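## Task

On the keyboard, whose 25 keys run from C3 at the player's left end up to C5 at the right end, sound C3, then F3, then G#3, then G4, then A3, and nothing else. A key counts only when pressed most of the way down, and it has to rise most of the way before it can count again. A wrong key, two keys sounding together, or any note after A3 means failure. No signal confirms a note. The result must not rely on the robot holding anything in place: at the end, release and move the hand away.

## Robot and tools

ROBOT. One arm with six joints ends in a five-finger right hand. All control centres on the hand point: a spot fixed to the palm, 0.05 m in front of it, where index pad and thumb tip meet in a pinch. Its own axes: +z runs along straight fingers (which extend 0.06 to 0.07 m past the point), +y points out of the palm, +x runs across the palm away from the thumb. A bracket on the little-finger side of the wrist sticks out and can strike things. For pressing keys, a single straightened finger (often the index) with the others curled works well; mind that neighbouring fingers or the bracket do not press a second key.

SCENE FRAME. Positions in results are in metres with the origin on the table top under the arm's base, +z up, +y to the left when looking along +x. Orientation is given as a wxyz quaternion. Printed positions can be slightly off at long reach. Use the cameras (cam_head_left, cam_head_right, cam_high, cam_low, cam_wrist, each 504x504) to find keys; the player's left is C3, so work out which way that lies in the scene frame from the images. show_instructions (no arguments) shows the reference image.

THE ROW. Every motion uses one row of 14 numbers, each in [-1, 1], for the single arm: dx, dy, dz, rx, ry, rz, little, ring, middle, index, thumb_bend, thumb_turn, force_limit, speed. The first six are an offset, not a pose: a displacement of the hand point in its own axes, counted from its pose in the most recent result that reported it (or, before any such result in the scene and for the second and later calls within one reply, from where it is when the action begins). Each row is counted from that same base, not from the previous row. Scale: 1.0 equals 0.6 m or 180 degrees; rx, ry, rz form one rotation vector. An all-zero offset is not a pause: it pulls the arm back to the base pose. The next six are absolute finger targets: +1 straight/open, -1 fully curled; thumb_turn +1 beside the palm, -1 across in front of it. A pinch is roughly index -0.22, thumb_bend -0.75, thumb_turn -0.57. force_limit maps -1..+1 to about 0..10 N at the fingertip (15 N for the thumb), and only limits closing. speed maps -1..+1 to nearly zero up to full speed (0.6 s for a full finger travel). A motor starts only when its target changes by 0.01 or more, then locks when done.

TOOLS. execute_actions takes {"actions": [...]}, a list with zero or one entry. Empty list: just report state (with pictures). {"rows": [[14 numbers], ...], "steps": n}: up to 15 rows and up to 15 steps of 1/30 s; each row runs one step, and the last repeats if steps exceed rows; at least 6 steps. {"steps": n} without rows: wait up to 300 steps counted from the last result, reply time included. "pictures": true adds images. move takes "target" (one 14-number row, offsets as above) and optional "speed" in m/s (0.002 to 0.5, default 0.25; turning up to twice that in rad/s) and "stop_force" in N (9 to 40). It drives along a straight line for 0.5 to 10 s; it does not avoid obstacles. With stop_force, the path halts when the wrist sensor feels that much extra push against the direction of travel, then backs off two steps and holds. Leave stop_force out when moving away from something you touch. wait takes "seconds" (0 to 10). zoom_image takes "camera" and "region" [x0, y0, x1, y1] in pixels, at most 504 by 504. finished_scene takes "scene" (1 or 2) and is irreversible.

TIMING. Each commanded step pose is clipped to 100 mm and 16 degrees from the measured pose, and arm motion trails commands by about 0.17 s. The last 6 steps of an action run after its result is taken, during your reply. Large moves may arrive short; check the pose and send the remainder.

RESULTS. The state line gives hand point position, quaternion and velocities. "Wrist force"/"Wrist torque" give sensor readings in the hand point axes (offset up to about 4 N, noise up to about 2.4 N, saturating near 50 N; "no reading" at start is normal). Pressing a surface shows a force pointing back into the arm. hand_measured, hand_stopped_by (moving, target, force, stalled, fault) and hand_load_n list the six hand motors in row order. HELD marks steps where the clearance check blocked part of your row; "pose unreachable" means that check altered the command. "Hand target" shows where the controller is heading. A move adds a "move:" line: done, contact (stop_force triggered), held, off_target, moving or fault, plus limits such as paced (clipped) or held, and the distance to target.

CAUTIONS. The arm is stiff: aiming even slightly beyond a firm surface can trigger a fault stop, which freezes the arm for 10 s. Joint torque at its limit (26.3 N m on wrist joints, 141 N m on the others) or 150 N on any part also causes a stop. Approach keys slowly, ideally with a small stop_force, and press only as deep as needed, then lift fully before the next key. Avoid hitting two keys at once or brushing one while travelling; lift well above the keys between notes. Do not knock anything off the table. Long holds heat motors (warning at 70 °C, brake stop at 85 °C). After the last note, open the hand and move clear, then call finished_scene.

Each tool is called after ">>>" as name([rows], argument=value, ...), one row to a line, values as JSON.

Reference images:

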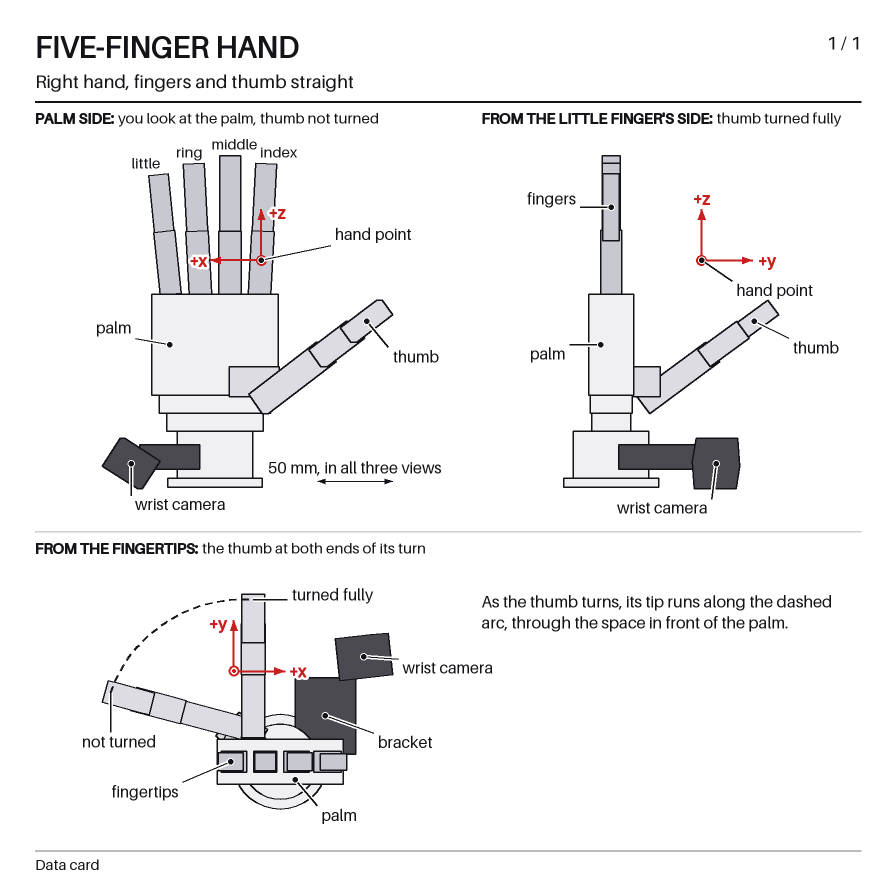

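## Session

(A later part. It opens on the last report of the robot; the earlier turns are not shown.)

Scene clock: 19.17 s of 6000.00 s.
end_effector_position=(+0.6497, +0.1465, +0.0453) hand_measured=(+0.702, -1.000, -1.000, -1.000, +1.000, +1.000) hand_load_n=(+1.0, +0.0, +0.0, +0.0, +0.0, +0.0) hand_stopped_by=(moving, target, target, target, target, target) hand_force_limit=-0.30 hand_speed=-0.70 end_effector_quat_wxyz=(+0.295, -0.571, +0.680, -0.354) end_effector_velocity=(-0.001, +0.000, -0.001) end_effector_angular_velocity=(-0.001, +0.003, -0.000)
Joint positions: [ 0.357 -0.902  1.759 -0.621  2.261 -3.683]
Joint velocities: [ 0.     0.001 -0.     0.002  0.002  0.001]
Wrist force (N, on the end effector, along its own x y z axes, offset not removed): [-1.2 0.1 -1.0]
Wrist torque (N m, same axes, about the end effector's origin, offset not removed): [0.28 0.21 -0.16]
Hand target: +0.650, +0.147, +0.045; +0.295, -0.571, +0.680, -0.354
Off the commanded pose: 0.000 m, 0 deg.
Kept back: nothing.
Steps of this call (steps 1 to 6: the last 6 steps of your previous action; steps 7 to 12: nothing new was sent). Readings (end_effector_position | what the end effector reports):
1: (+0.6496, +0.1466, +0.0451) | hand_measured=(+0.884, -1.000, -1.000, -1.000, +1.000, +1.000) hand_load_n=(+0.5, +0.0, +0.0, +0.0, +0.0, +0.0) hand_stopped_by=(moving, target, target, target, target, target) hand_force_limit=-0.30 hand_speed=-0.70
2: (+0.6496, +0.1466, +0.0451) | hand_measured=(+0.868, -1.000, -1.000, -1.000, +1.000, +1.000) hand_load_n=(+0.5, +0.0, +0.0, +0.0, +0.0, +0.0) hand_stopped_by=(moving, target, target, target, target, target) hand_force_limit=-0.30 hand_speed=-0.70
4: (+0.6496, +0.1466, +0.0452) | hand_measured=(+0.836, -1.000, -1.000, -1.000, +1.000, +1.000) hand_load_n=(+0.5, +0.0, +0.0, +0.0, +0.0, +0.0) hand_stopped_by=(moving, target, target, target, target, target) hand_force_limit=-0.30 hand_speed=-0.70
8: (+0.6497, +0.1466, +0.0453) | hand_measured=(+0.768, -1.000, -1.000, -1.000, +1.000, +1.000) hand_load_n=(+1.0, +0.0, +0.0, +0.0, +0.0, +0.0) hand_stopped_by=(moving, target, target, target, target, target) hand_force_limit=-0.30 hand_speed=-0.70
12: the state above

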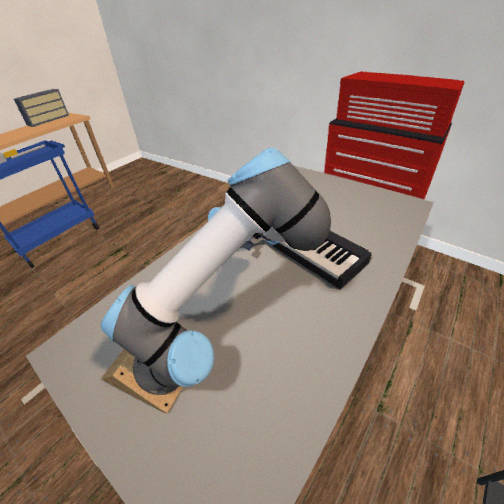

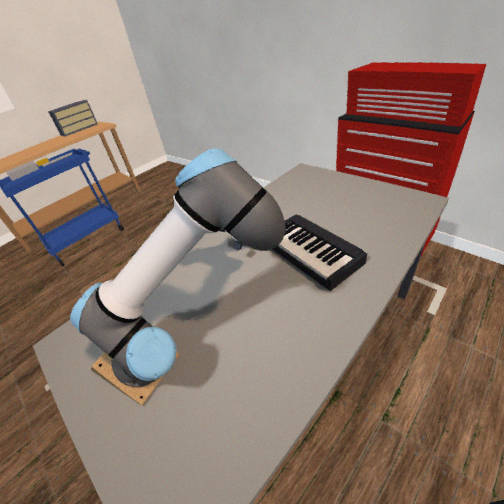

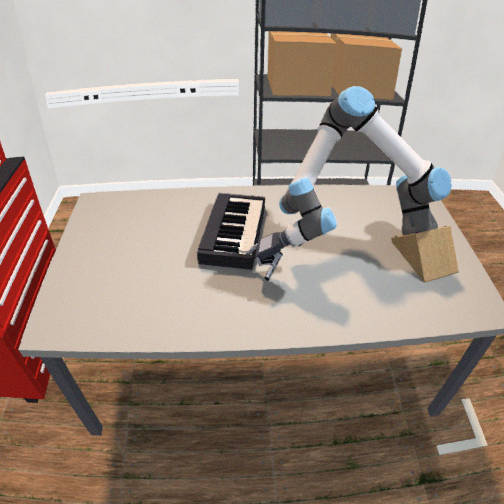

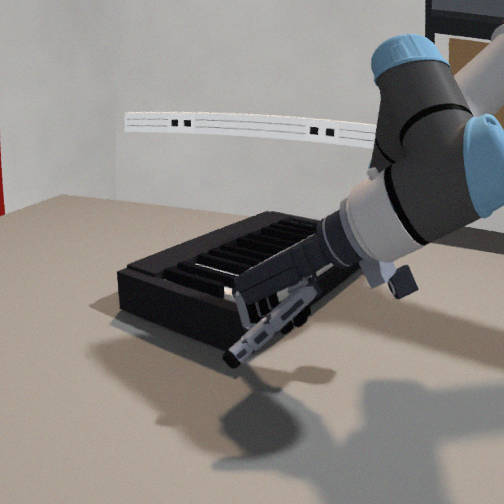

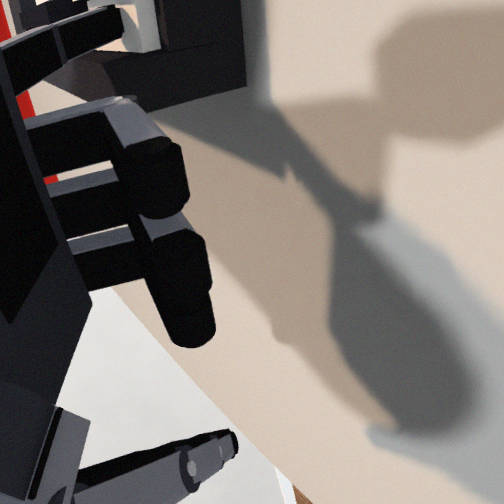

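>>> execute_actions([
  {"rows": [[0, 0, 0, 0, 0, 0, 0.6, -1, -1, -1, 1, 1, -0.3, -0.7]], "steps": 15},
], pictures=true)

>>> zoom_image(camera="cam_wrist", region=[20, 0, 240, 130])

Scene clock: 19.80 s of 6000.00 s.
end_effector_position=(+0.6497, +0.1465, +0.0454) hand_measured=(+0.652, -1.000, -1.000, -1.000, +1.000, +1.000) hand_load_n=(+3.5, +0.0, +0.0, +0.0, +0.0, +0.0) hand_stopped_by=(force, target, target, target, target, target) hand_force_limit=-0.30 hand_speed=-0.70 end_effector_quat_wxyz=(+0.295, -0.571, +0.680, -0.354) end_effector_velocity=(-0.000, +0.000, +0.001) end_effector_angular_velocity=(+0.000, -0.001, +0.001)
Joint positions: [ 0.357 -0.902  1.759 -0.621  2.261 -3.683]
Joint velocities: [ 0.001 -0.     0.     0.    -0.     0.   ]
Wrist force (N, on the end effector, along its own x y z axes, offset not removed): [-0.6 -3.4 -2.2]
Wrist torque (N m, same axes, about the end effector's origin, offset not removed): [0.48 0.23 -0.28]
Steps of this call (steps 1 to 10: nothing new was sent; steps 11 to 19: the first 9 steps of this action). Readings (end_effector_position | what the end effector reports):
11: (+0.6497, +0.1465, +0.0454) | hand_measured=(+0.700, -1.000, -1.000, -1.000, +1.000, +1.000) hand_load_n=(+1.0, +0.0, +0.0, +0.0, +0.0, +0.0) hand_stopped_by=(moving, target, target, target, target, target) hand_force_limit=-0.30 hand_speed=-0.70
12: (+0.6497, +0.1465, +0.0454) | hand_measured=(+0.700, -1.000, -1.000, -1.000, +1.000, +1.000) hand_load_n=(+1.0, +0.0, +0.0, +0.0, +0.0, +0.0) hand_stopped_by=(moving, target, target, target, target, target) hand_force_limit=-0.30 hand_speed=-0.70
14: (+0.6497, +0.1465, +0.0454) | hand_measured=(+0.686, -1.000, -1.000, -1.000, +1.000, +1.000) hand_load_n=(+1.0, +0.0, +0.0, +0.0, +0.0, +0.0) hand_stopped_by=(moving, target, target, target, target, target) hand_force_limit=-0.30 hand_speed=-0.70
18: (+0.6497, +0.1465, +0.0454) | hand_measured=(+0.652, -1.000, -1.000, -1.000, +1.000, +1.000) hand_load_n=(+3.5, +0.0, +0.0, +0.0, +0.0, +0.0) hand_stopped_by=(force, target, target, target, target, target) hand_force_limit=-0.30 hand_speed=-0.70
19: the state above

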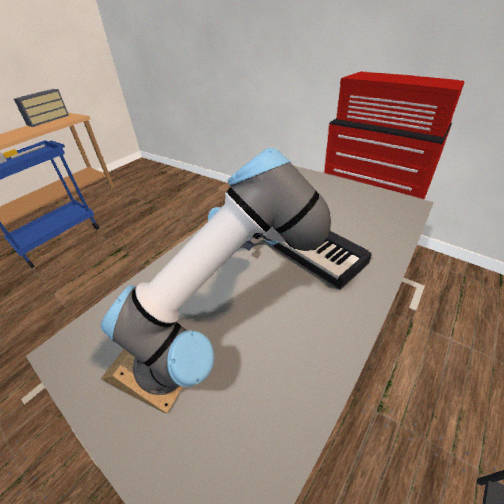

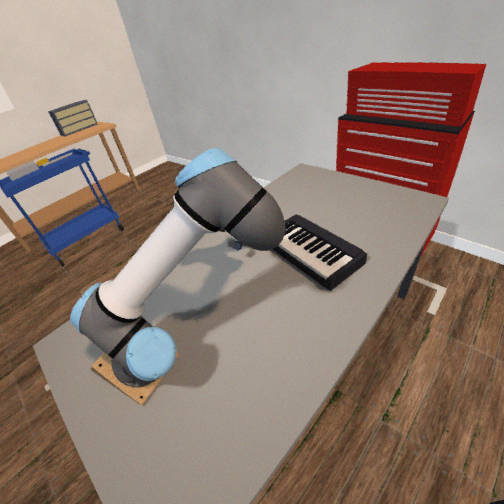

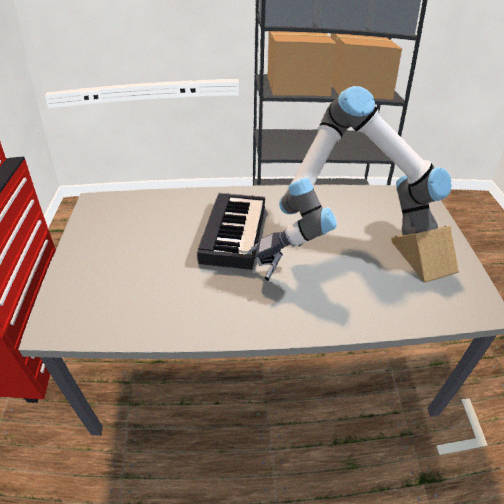

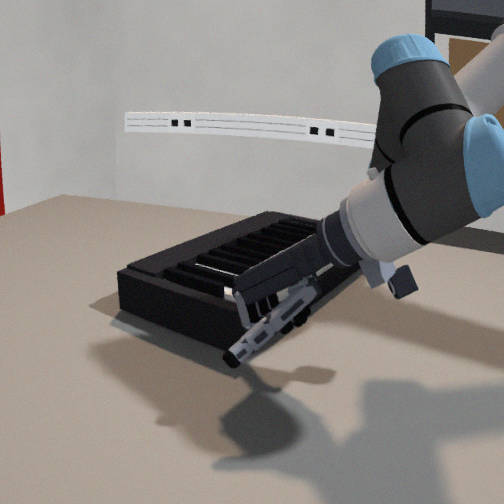

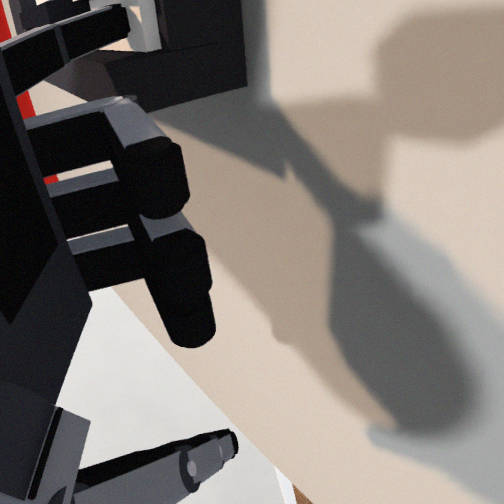

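Region (20, 0, 240, 130) of cam_wrist's 504x504 image, scaled by 2.291, with more detail than that image has; it fills the top 298 rows of this view, and the rest is white.

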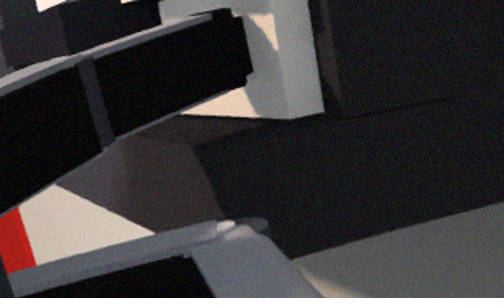

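>>> execute_actions([
  {"rows": [[0, 0, 0, 0, 0, 0, 1, -1, -1, -1, 1, 1, -0.3, 0]], "steps": 10},
])

>>> move(target=[0.1175, 0, 0, 0, 0, 0, 1, -1, -1, -1, 1, 1, -0.3, 0], speed=0.15)

>>> zoom_image(camera="cam_wrist", region=[20, 0, 240, 130])

>>> zoom_image(camera="cam_high", region=[210, 200, 290, 270])

Scene clock: 20.43 s of 6000.00 s.
end_effector_position=(+0.6497, +0.1465, +0.0454) hand_measured=(+0.702, -1.000, -1.000, -1.000, +1.000, +1.000) hand_load_n=(+0.0, +0.0, +0.0, +0.0, +0.0, +0.0) hand_stopped_by=(moving, target, target, target, target, target) hand_force_limit=-0.30 hand_speed=0.00 end_effector_quat_wxyz=(+0.295, -0.571, +0.680, -0.354) end_effector_velocity=(-0.000, +0.000, +0.000) end_effector_angular_velocity=(-0.000, +0.000, +0.001)
Joint positions: [ 0.357 -0.902  1.759 -0.621  2.261 -3.683]
Joint velocities: [ 0.    -0.    -0.     0.001  0.    -0.   ]
Wrist force (N, on the end effector, along its own x y z axes, offset not removed): [-0.6 -1.1 -2.1]
Wrist torque (N m, same axes, about the end effector's origin, offset not removed): [0.11 0.06 -0.07]
Off your previous action's commanded pose: 0.000 m, 0 deg at its last step (step 6 of this call).
Steps of this call (steps 1 to 6: the last 6 steps of your previous action; steps 7 to 15: nothing new was sent; steps 16 to 19: the first 4 steps of this action). Readings (end_effector_position | what the end effector reports):
16: (+0.6497, +0.1465, +0.0454) | hand_measured=(+0.652, -1.000, -1.000, -1.000, +1.000, +1.000) hand_load_n=(+3.5, +0.0, +0.0, +0.0, +0.0, +0.0) hand_stopped_by=(moving, target, target, target, target, target) hand_force_limit=-0.30 hand_speed=0.00
17: (+0.6497, +0.1465, +0.0454) | hand_measured=(+0.652, -1.000, -1.000, -1.000, +1.000, +1.000) hand_load_n=(+3.5, +0.0, +0.0, +0.0, +0.0, +0.0) hand_stopped_by=(moving, target, target, target, target, target) hand_force_limit=-0.30 hand_speed=0.00
19: the state above

Scene clock: 21.83 s of 6000.00 s.
end_effector_position=(+0.6375, +0.0773, +0.0455) hand_measured=(+1.000, -1.000, -1.000, -1.000, +1.000, +1.000) hand_load_n=(+0.0, +0.0, +0.0, +0.0, +0.0, +0.0) hand_stopped_by=(target, target, target, target, target, target) hand_force_limit=-0.30 hand_speed=0.00 end_effector_quat_wxyz=(+0.295, -0.571, +0.680, -0.354) end_effector_velocity=(-0.001, -0.003, +0.000) end_effector_angular_velocity=(-0.000, -0.000, -0.001)
Joint positions: [ 0.256 -1.049  1.871 -0.602  2.163 -3.711]
Joint velocities: [-0.004 -0.005  0.004  0.    -0.003 -0.001]
Wrist force (N, on the end effector, along its own x y z axes, offset not removed): [0.2 0.0 -2.4]
Wrist torque (N m, same axes, about the end effector's origin, offset not removed): [0.11 -0.01 0.02]
Hand target: +0.637, +0.077, +0.046; +0.295, -0.571, +0.680, -0.354
Off your previous action's commanded pose: 0.000 m, 0 deg at its last step (step 6 of this call).
Off the commanded pose: 0.000 m, 0 deg.
Kept back: nothing.
move: done

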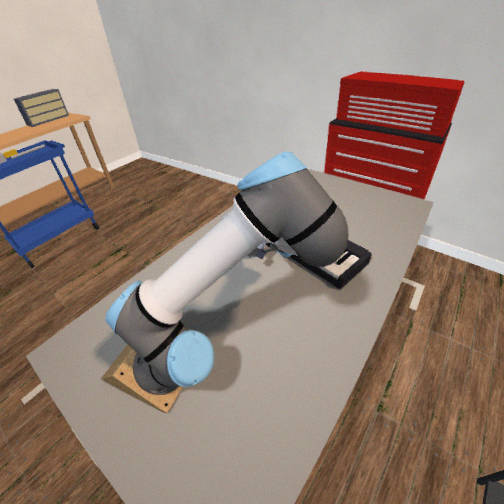

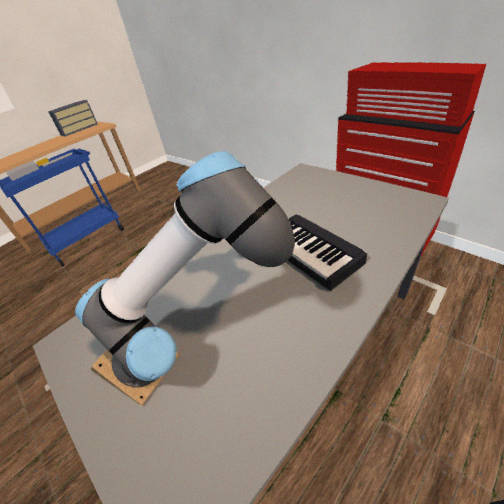

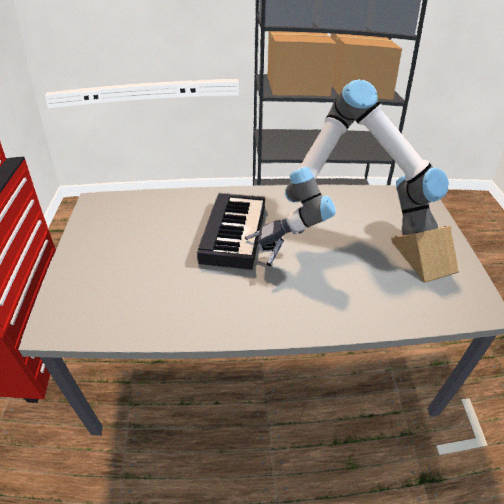

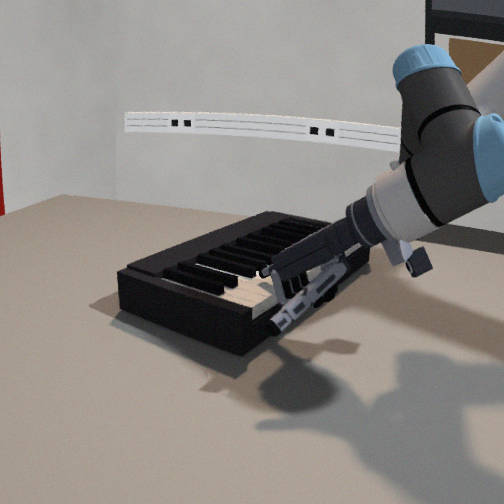

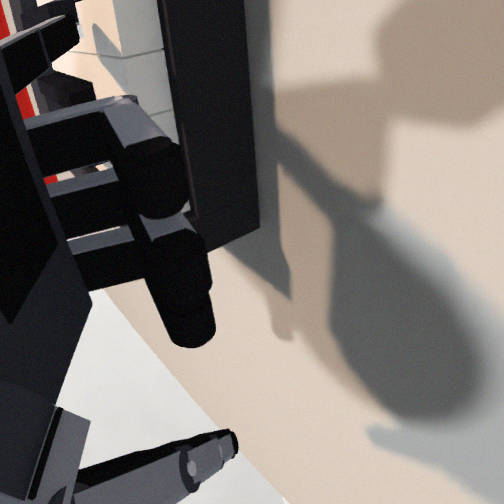

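Region (20, 0, 240, 130) of cam_wrist's 504x504 image, scaled by 2.291, with more detail than that image has; it fills the top 298 rows of this view, and the rest is white.

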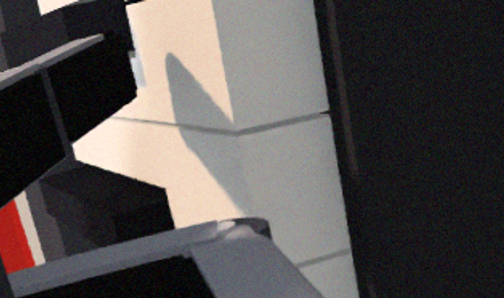

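Region (210, 200, 290, 270) of cam_high's 504x504 image, scaled by 6.300, with more detail than that image has; it fills the top 441 rows of this view, and the rest is white.

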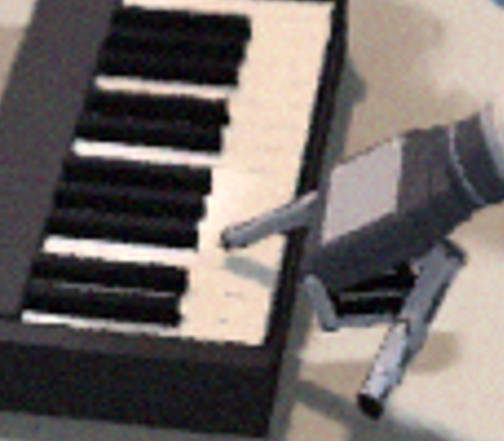

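>>> move(target=[0, 0.0027, 0.0019, 0, 0, 0, 0.58, -1, -1, -1, 1, 1, -0.3, -0.6], speed=0.02)

>>> zoom_image(camera="cam_wrist", region=[20, 0, 240, 130])

Scene clock: 22.87 s of 6000.00 s.
end_effector_position=(+0.6375, +0.0773, +0.0437) hand_measured=(+0.692, -1.000, -1.000, -1.000, +1.000, +1.000) hand_load_n=(+4.5, +0.0, +0.0, +0.0, +0.0, +0.0) hand_stopped_by=(force, target, target, target, target, target) hand_force_limit=-0.30 hand_speed=-0.60 end_effector_quat_wxyz=(+0.295, -0.571, +0.680, -0.354) end_effector_velocity=(+0.000, -0.000, -0.001) end_effector_angular_velocity=(-0.000, +0.001, -0.001)
Joint positions: [ 0.254 -1.047  1.872 -0.606  2.16  -3.712]
Joint velocities: [-0.002  0.001 -0.    -0.001 -0.001 -0.   ]
Wrist force (N, on the end effector, along its own x y z axes, offset not removed): [1.0 -6.0 -5.5]
Wrist torque (N m, same axes, about the end effector's origin, offset not removed): [0.62 0.23 -0.34]
Hand target: +0.637, +0.077, +0.044; +0.295, -0.571, +0.680, -0.354
Off the commanded pose: 0.000 m, 0 deg.
Kept back: nothing.
move: done

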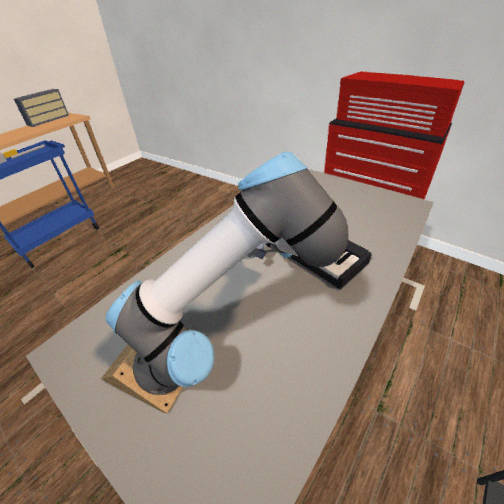

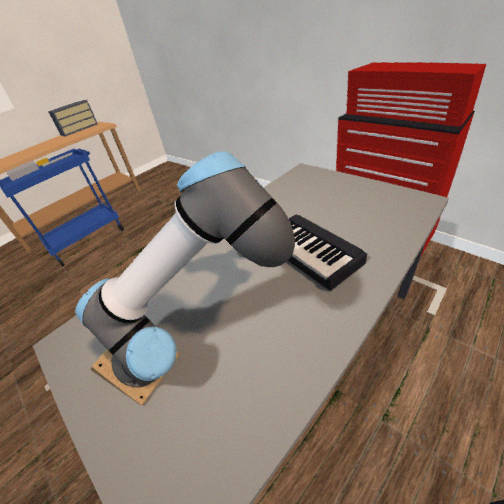

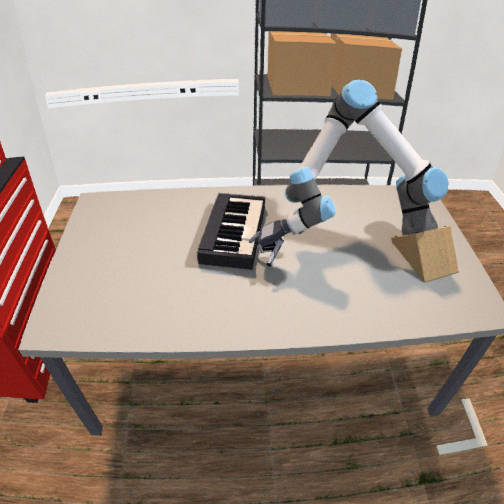

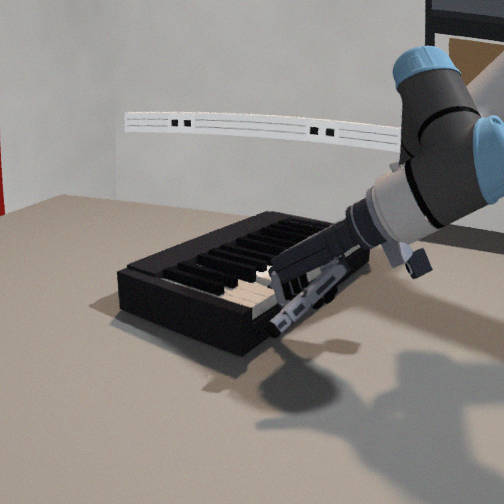

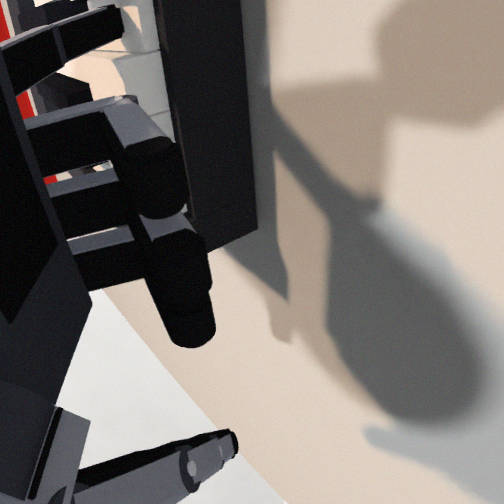

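Region (20, 0, 240, 130) of cam_wrist's 504x504 image, scaled by 2.291, with more detail than that image has; it fills the top 298 rows of this view, and the rest is white.

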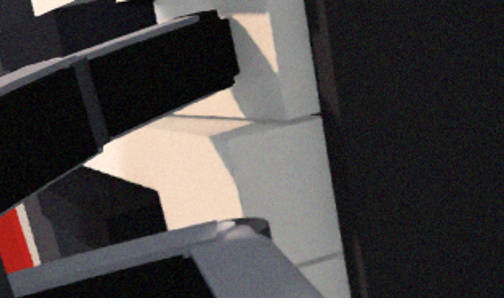

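>>> execute_actions([
  {"rows": [[0, -0.002, -0.0014, 0, 0, 0, 1, -1, -1, -1, 1, 1, -0.3, 0], [0, -0.005, -0.0035, 0, 0, 0, 1, -1, -1, -1, 1, 1, -0.3, 0], [0, -0.009, -0.0063, 0, 0, 0, 1, -1, -1, -1, 1, 1, -0.3, 0], [0, -0.013, -0.0091, 0, 0, 0, 1, -1, -1, -1, 1, 1, -0.3, 0], [0, -0.017, -0.0119, 0, 0, 0, 1, -1, -1, -1, 1, 1, -0.3, 0], [0, -0.02, -0.014, 0, 0, 0, 1, -1, -1, -1, 1, 1, -0.3, 0], [0, -0.0218, -0.0153, 0, 0, 0, 1, -1, -1, -1, 1, 1, -0.3, 0]], "steps": 9},
])

>>> move(target=[0.0617, -0.0402, 0.0573, 0, 0, 0, 1, -1, -1, -1, 1, 1, -0.3, 0], speed=0.15)

>>> zoom_image(camera="cam_wrist", region=[20, 0, 240, 130])

>>> zoom_image(camera="cam_high", region=[210, 200, 290, 270])

>>> zoom_image(camera="cam_low", region=[190, 210, 350, 340])

Scene clock: 24.10 s of 6000.00 s.
end_effector_position=(+0.6373, +0.0774, +0.0442) hand_measured=(+0.692, -1.000, -1.000, -1.000, +1.000, +1.000) hand_load_n=(+5.0, +0.0, +0.0, +0.0, +0.0, +0.0) hand_stopped_by=(moving, target, target, target, target, target) hand_force_limit=-0.30 hand_speed=0.00 end_effector_quat_wxyz=(+0.295, -0.571, +0.680, -0.354) end_effector_velocity=(-0.002, +0.001, +0.023) end_effector_angular_velocity=(-0.003, +0.007, +0.008)
Joint positions: [ 0.254 -1.048  1.872 -0.605  2.161 -3.712]
Joint velocities: [ 0.037 -0.024 -0.019  0.058  0.036  0.007]
Wrist force (N, on the end effector, along its own x y z axes, offset not removed): [-0.6 -0.2 -3.4]
Wrist torque (N m, same axes, about the end effector's origin, offset not removed): [0.49 0.36 -0.12]
Steps of this call (steps 1 to 34: nothing new was sent; steps 35 to 37: the first 3 steps of this action). Readings (end_effector_position | what the end effector reports):
35: (+0.6375, +0.0773, +0.0436) | hand_measured=(+0.692, -1.000, -1.000, -1.000, +1.000, +1.000) hand_load_n=(+5.0, +0.0, +0.0, +0.0, +0.0, +0.0) hand_stopped_by=(moving, target, target, target, target, target) hand_force_limit=-0.30 hand_speed=0.00
36: (+0.6374, +0.0773, +0.0437) | hand_measured=(+0.692, -1.000, -1.000, -1.000, +1.000, +1.000) hand_load_n=(+5.0, +0.0, +0.0, +0.0, +0.0, +0.0) hand_stopped_by=(moving, target, target, target, target, target) hand_force_limit=-0.30 hand_speed=0.00
37: the state above

Scene clock: 25.60 s of 6000.00 s.
end_effector_position=(+0.6722, +0.0337, +0.0594) hand_measured=(+1.000, -1.000, -1.000, -1.000, +1.000, +1.000) hand_load_n=(+0.0, +0.0, +0.0, +0.0, +0.0, +0.0) hand_stopped_by=(target, target, target, target, target, target) hand_force_limit=-0.30 hand_speed=0.00 end_effector_quat_wxyz=(+0.295, -0.571, +0.680, -0.355) end_effector_velocity=(+0.002, -0.001, -0.000) end_effector_angular_velocity=(+0.000, +0.000, +0.000)
Joint positions: [ 0.205 -1.092  1.785 -0.482  2.113 -3.725]
Joint velocities: [-0.003  0.001 -0.004  0.004 -0.003 -0.   ]
Wrist force (N, on the end effector, along its own x y z axes, offset not removed): [0.4 1.4 0.9]
Wrist torque (N m, same axes, about the end effector's origin, offset not removed): [0.26 -0.10 0.04]
Hand target: +0.672, +0.033, +0.059; +0.295, -0.571, +0.680, -0.355
Off your previous action's commanded pose: 0.005 m, 0 deg at its last step (step 6 of this call).
Off the commanded pose: 0.000 m, 0 deg.
Kept back: nothing.
move: done

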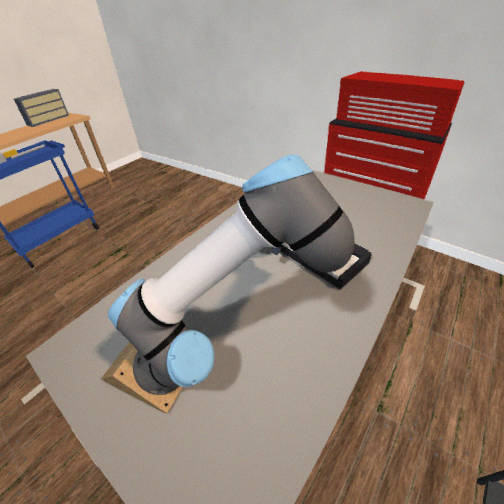

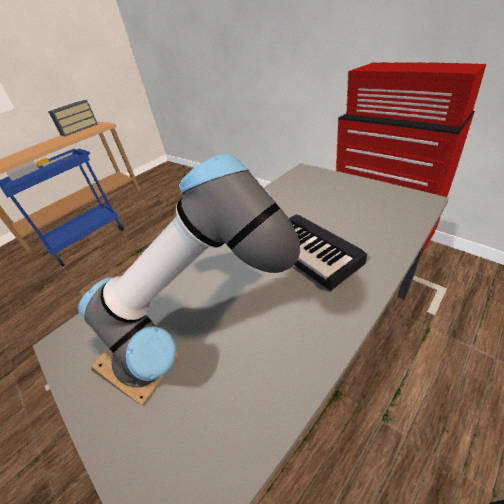

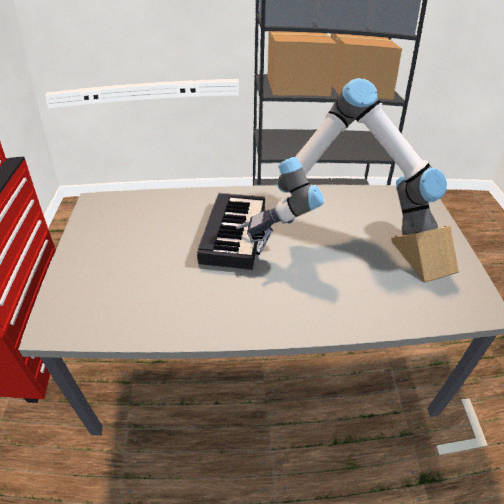

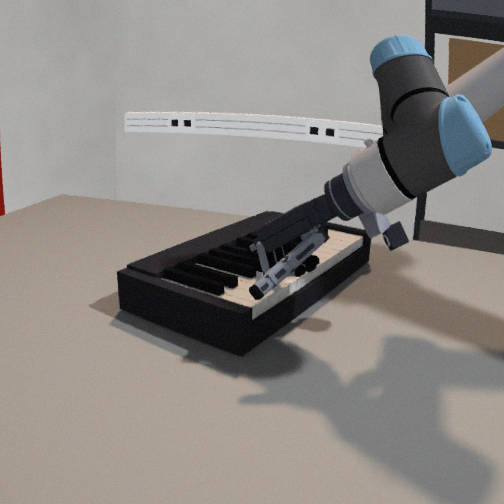

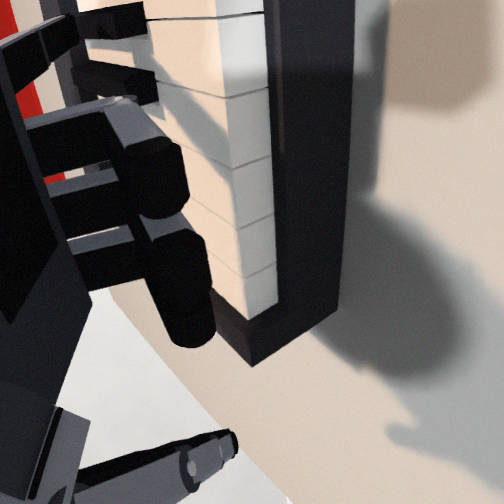

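Region (20, 0, 240, 130) of cam_wrist's 504x504 image, scaled by 2.291, with more detail than that image has; it fills the top 298 rows of this view, and the rest is white.

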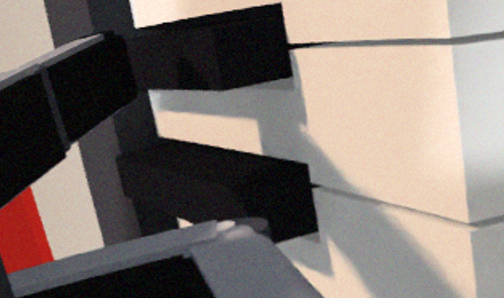

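Region (210, 200, 290, 270) of cam_high's 504x504 image, scaled by 6.300, with more detail than that image has; it fills the top 441 rows of this view, and the rest is white.

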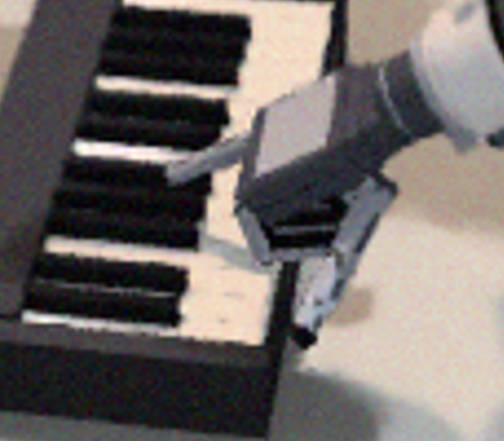

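Region (190, 210, 350, 340) of cam_low's 504x504 image, scaled by 3.150, with more detail than that image has; it fills the top 410 rows of this view, and the rest is white.

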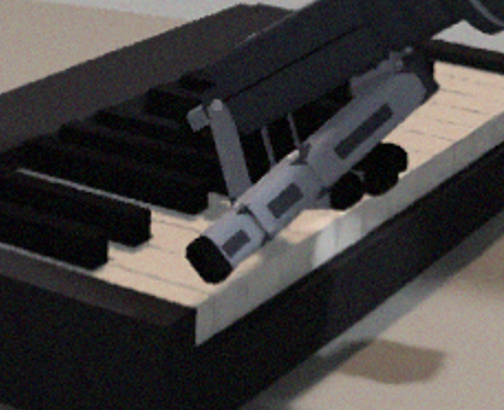

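>>> move(target=[0.002, -0.0041, 0.0175, 0, 0, 0, 1, -1, -1, -1, 1, 1, -0.3, 0], speed=0.05)

>>> zoom_image(camera="cam_wrist", region=[20, 0, 240, 130])

Scene clock: 27.10 s of 6000.00 s.
end_effector_position=(+0.6816, +0.0308, +0.0555) hand_measured=(+1.000, -1.000, -1.000, -1.000, +1.000, +1.000) hand_load_n=(+0.0, +0.0, +0.0, +0.0, +0.0, +0.0) hand_stopped_by=(target, target, target, target, target, target) hand_force_limit=-0.30 hand_speed=0.00 end_effector_quat_wxyz=(+0.295, -0.571, +0.680, -0.355) end_effector_velocity=(+0.003, -0.001, -0.001) end_effector_angular_velocity=(+0.000, -0.000, -0.001)
Joint positions: [ 0.195 -1.079  1.761 -0.472  2.103 -3.727]
Joint velocities: [-0.004  0.003 -0.006  0.002 -0.003 -0.001]
Wrist force (N, on the end effector, along its own x y z axes, offset not removed): [-0.3 0.9 -2.3]
Wrist torque (N m, same axes, about the end effector's origin, offset not removed): [0.32 0.16 -0.01]
Hand target: +0.682, +0.031, +0.055; +0.295, -0.571, +0.680, -0.355
Off the commanded pose: 0.000 m, 0 deg.
Kept back: nothing.
move: done

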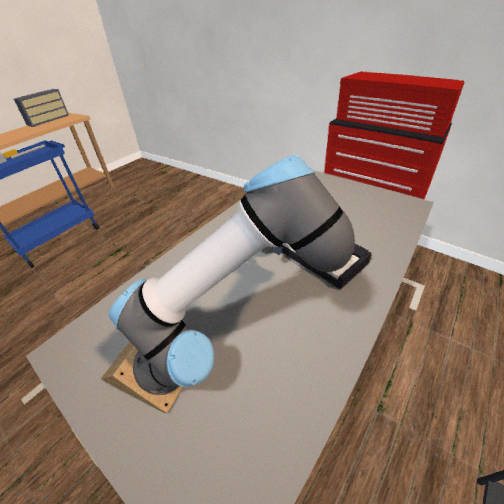

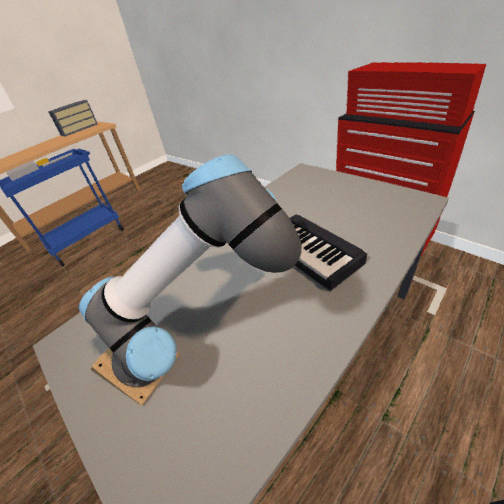

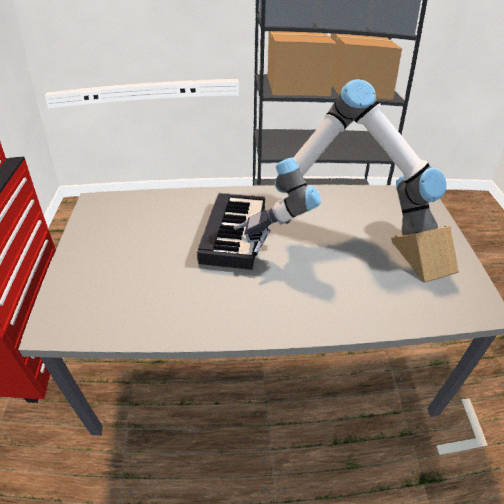

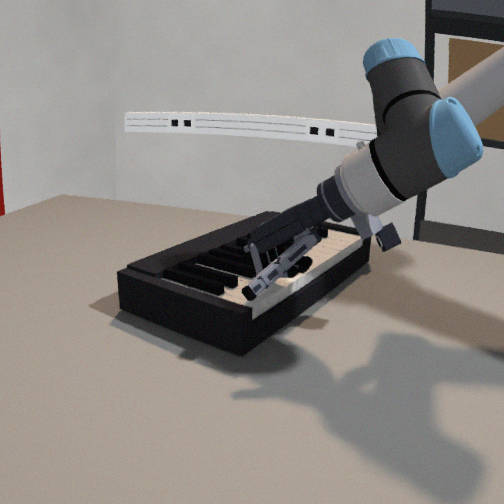

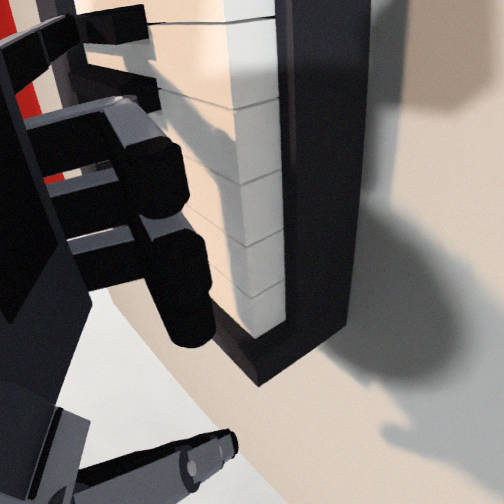

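Region (20, 0, 240, 130) of cam_wrist's 504x504 image, scaled by 2.291, with more detail than that image has; it fills the top 298 rows of this view, and the rest is white.

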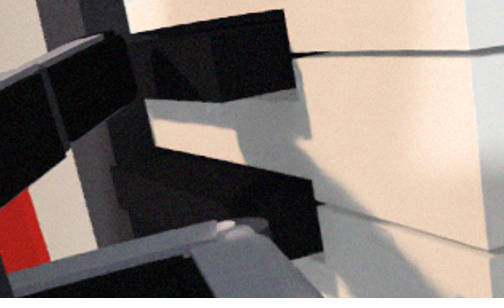

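Aligned over G#3. Pressing.

>>> move(target=[0, 0, 0, 0, 0, 0, 0.65, -1, -1, -1, 1, 1, -0.3, -0.6], speed=0.02)

>>> zoom_image(camera="cam_wrist", region=[20, 0, 240, 130])

Scene clock: 28.03 s of 6000.00 s.
end_effector_position=(+0.6816, +0.0308, +0.0554) hand_measured=(+0.804, -1.000, -1.000, -1.000, +1.000, +1.000) hand_load_n=(+3.5, +0.0, +0.0, +0.0, +0.0, +0.0) hand_stopped_by=(force, target, target, target, target, target) hand_force_limit=-0.30 hand_speed=-0.60 end_effector_quat_wxyz=(+0.295, -0.571, +0.680, -0.355) end_effector_velocity=(+0.000, -0.000, +0.001) end_effector_angular_velocity=(+0.000, -0.002, -0.001)
Joint positions: [ 0.195 -1.079  1.761 -0.472  2.102 -3.727]
Joint velocities: [ 0.001 -0.001 -0.    -0.     0.     0.   ]
Wrist force (N, on the end effector, along its own x y z axes, offset not removed): [0.5 -2.8 -2.7]
Wrist torque (N m, same axes, about the end effector's origin, offset not removed): [0.46 0.05 -0.13]
Hand target: +0.682, +0.031, +0.055; +0.295, -0.571, +0.680, -0.355
Off the commanded pose: 0.000 m, 0 deg.
Kept back: nothing.
move: done

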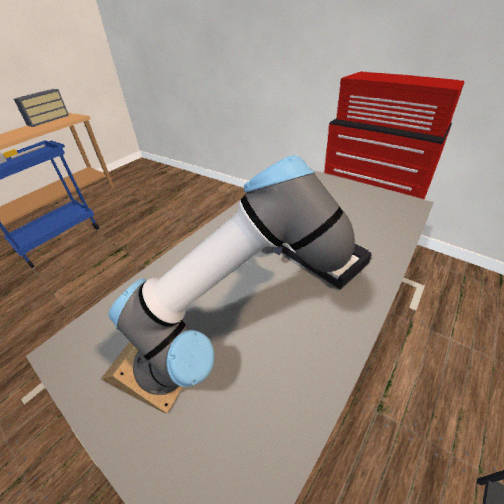

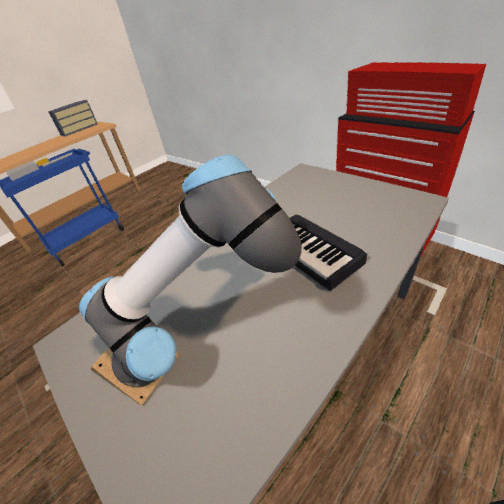

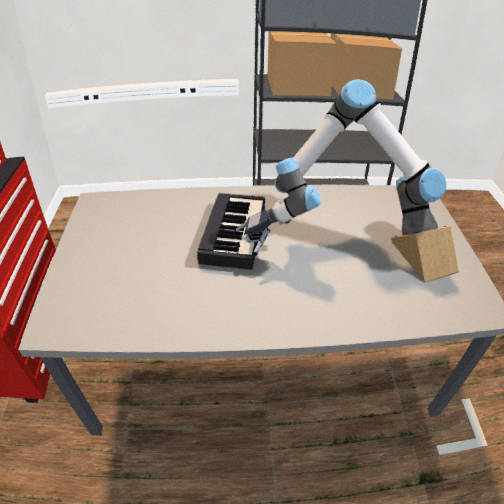

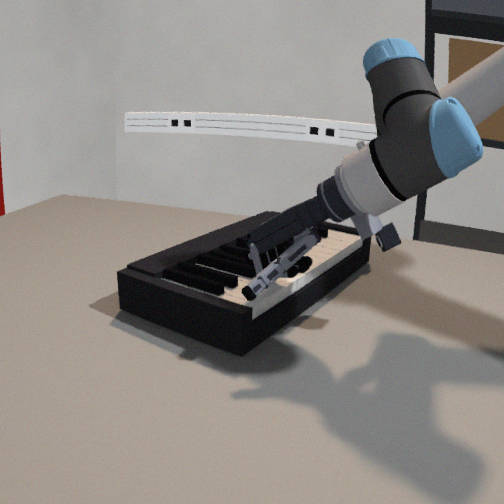

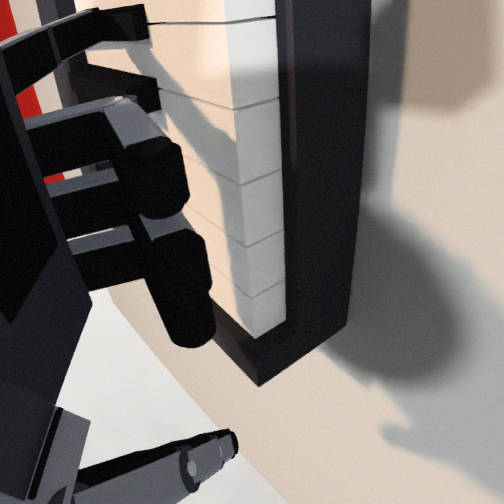

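Region (20, 0, 240, 130) of cam_wrist's 504x504 image, scaled by 2.291, with more detail than that image has; it fills the top 298 rows of this view, and the rest is white.

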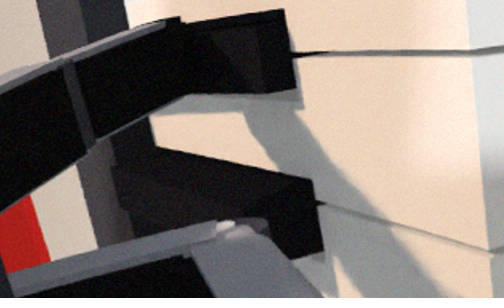

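>>> execute_actions([
  {"rows": [[0, 0, 0, 0, 0, 0, 0.7, -1, -1, -1, 1, 1, 0.1, -0.7]], "steps": 13},
])

Scene clock: 28.50 s of 6000.00 s.
end_effector_position=(+0.6816, +0.0308, +0.0555) hand_measured=(+0.790, -1.000, -1.000, -1.000, +1.000, +1.000) hand_load_n=(+6.5, +0.0, +0.0, +0.0, +0.0, +0.0) hand_stopped_by=(force, target, target, target, target, target) hand_force_limit=0.10 hand_speed=-0.70 end_effector_quat_wxyz=(+0.295, -0.571, +0.680, -0.355) end_effector_velocity=(+0.001, -0.000, +0.000) end_effector_angular_velocity=(+0.000, -0.001, -0.001)
Joint positions: [ 0.195 -1.079  1.761 -0.472  2.102 -3.727]
Joint velocities: [ 0.     0.    -0.001 -0.001 -0.     0.   ]
Wrist force (N, on the end effector, along its own x y z axes, offset not removed): [-0.1 -5.6 -3.6]
Wrist torque (N m, same axes, about the end effector's origin, offset not removed): [0.73 0.20 -0.40]
Steps of this call (steps 1 to 7: nothing new was sent; steps 8 to 14: the first 7 steps of this action). Readings (end_effector_position | what the end effector reports):
8: (+0.6816, +0.0308, +0.0555) | hand_measured=(+0.804, -1.000, -1.000, -1.000, +1.000, +1.000) hand_load_n=(+3.0, +0.0, +0.0, +0.0, +0.0, +0.0) hand_stopped_by=(moving, target, target, target, target, target) hand_force_limit=0.10 hand_speed=-0.70
9: (+0.6816, +0.0308, +0.0555) | hand_measured=(+0.804, -1.000, -1.000, -1.000, +1.000, +1.000) hand_load_n=(+3.0, +0.0, +0.0, +0.0, +0.0, +0.0) hand_stopped_by=(moving, target, target, target, target, target) hand_force_limit=0.10 hand_speed=-0.70
11: (+0.6816, +0.0308, +0.0555) | hand_measured=(+0.790, -1.000, -1.000, -1.000, +1.000, +1.000) hand_load_n=(+7.0, +0.0, +0.0, +0.0, +0.0, +0.0) hand_stopped_by=(force, target, target, target, target, target) hand_force_limit=0.10 hand_speed=-0.70
14: the state above


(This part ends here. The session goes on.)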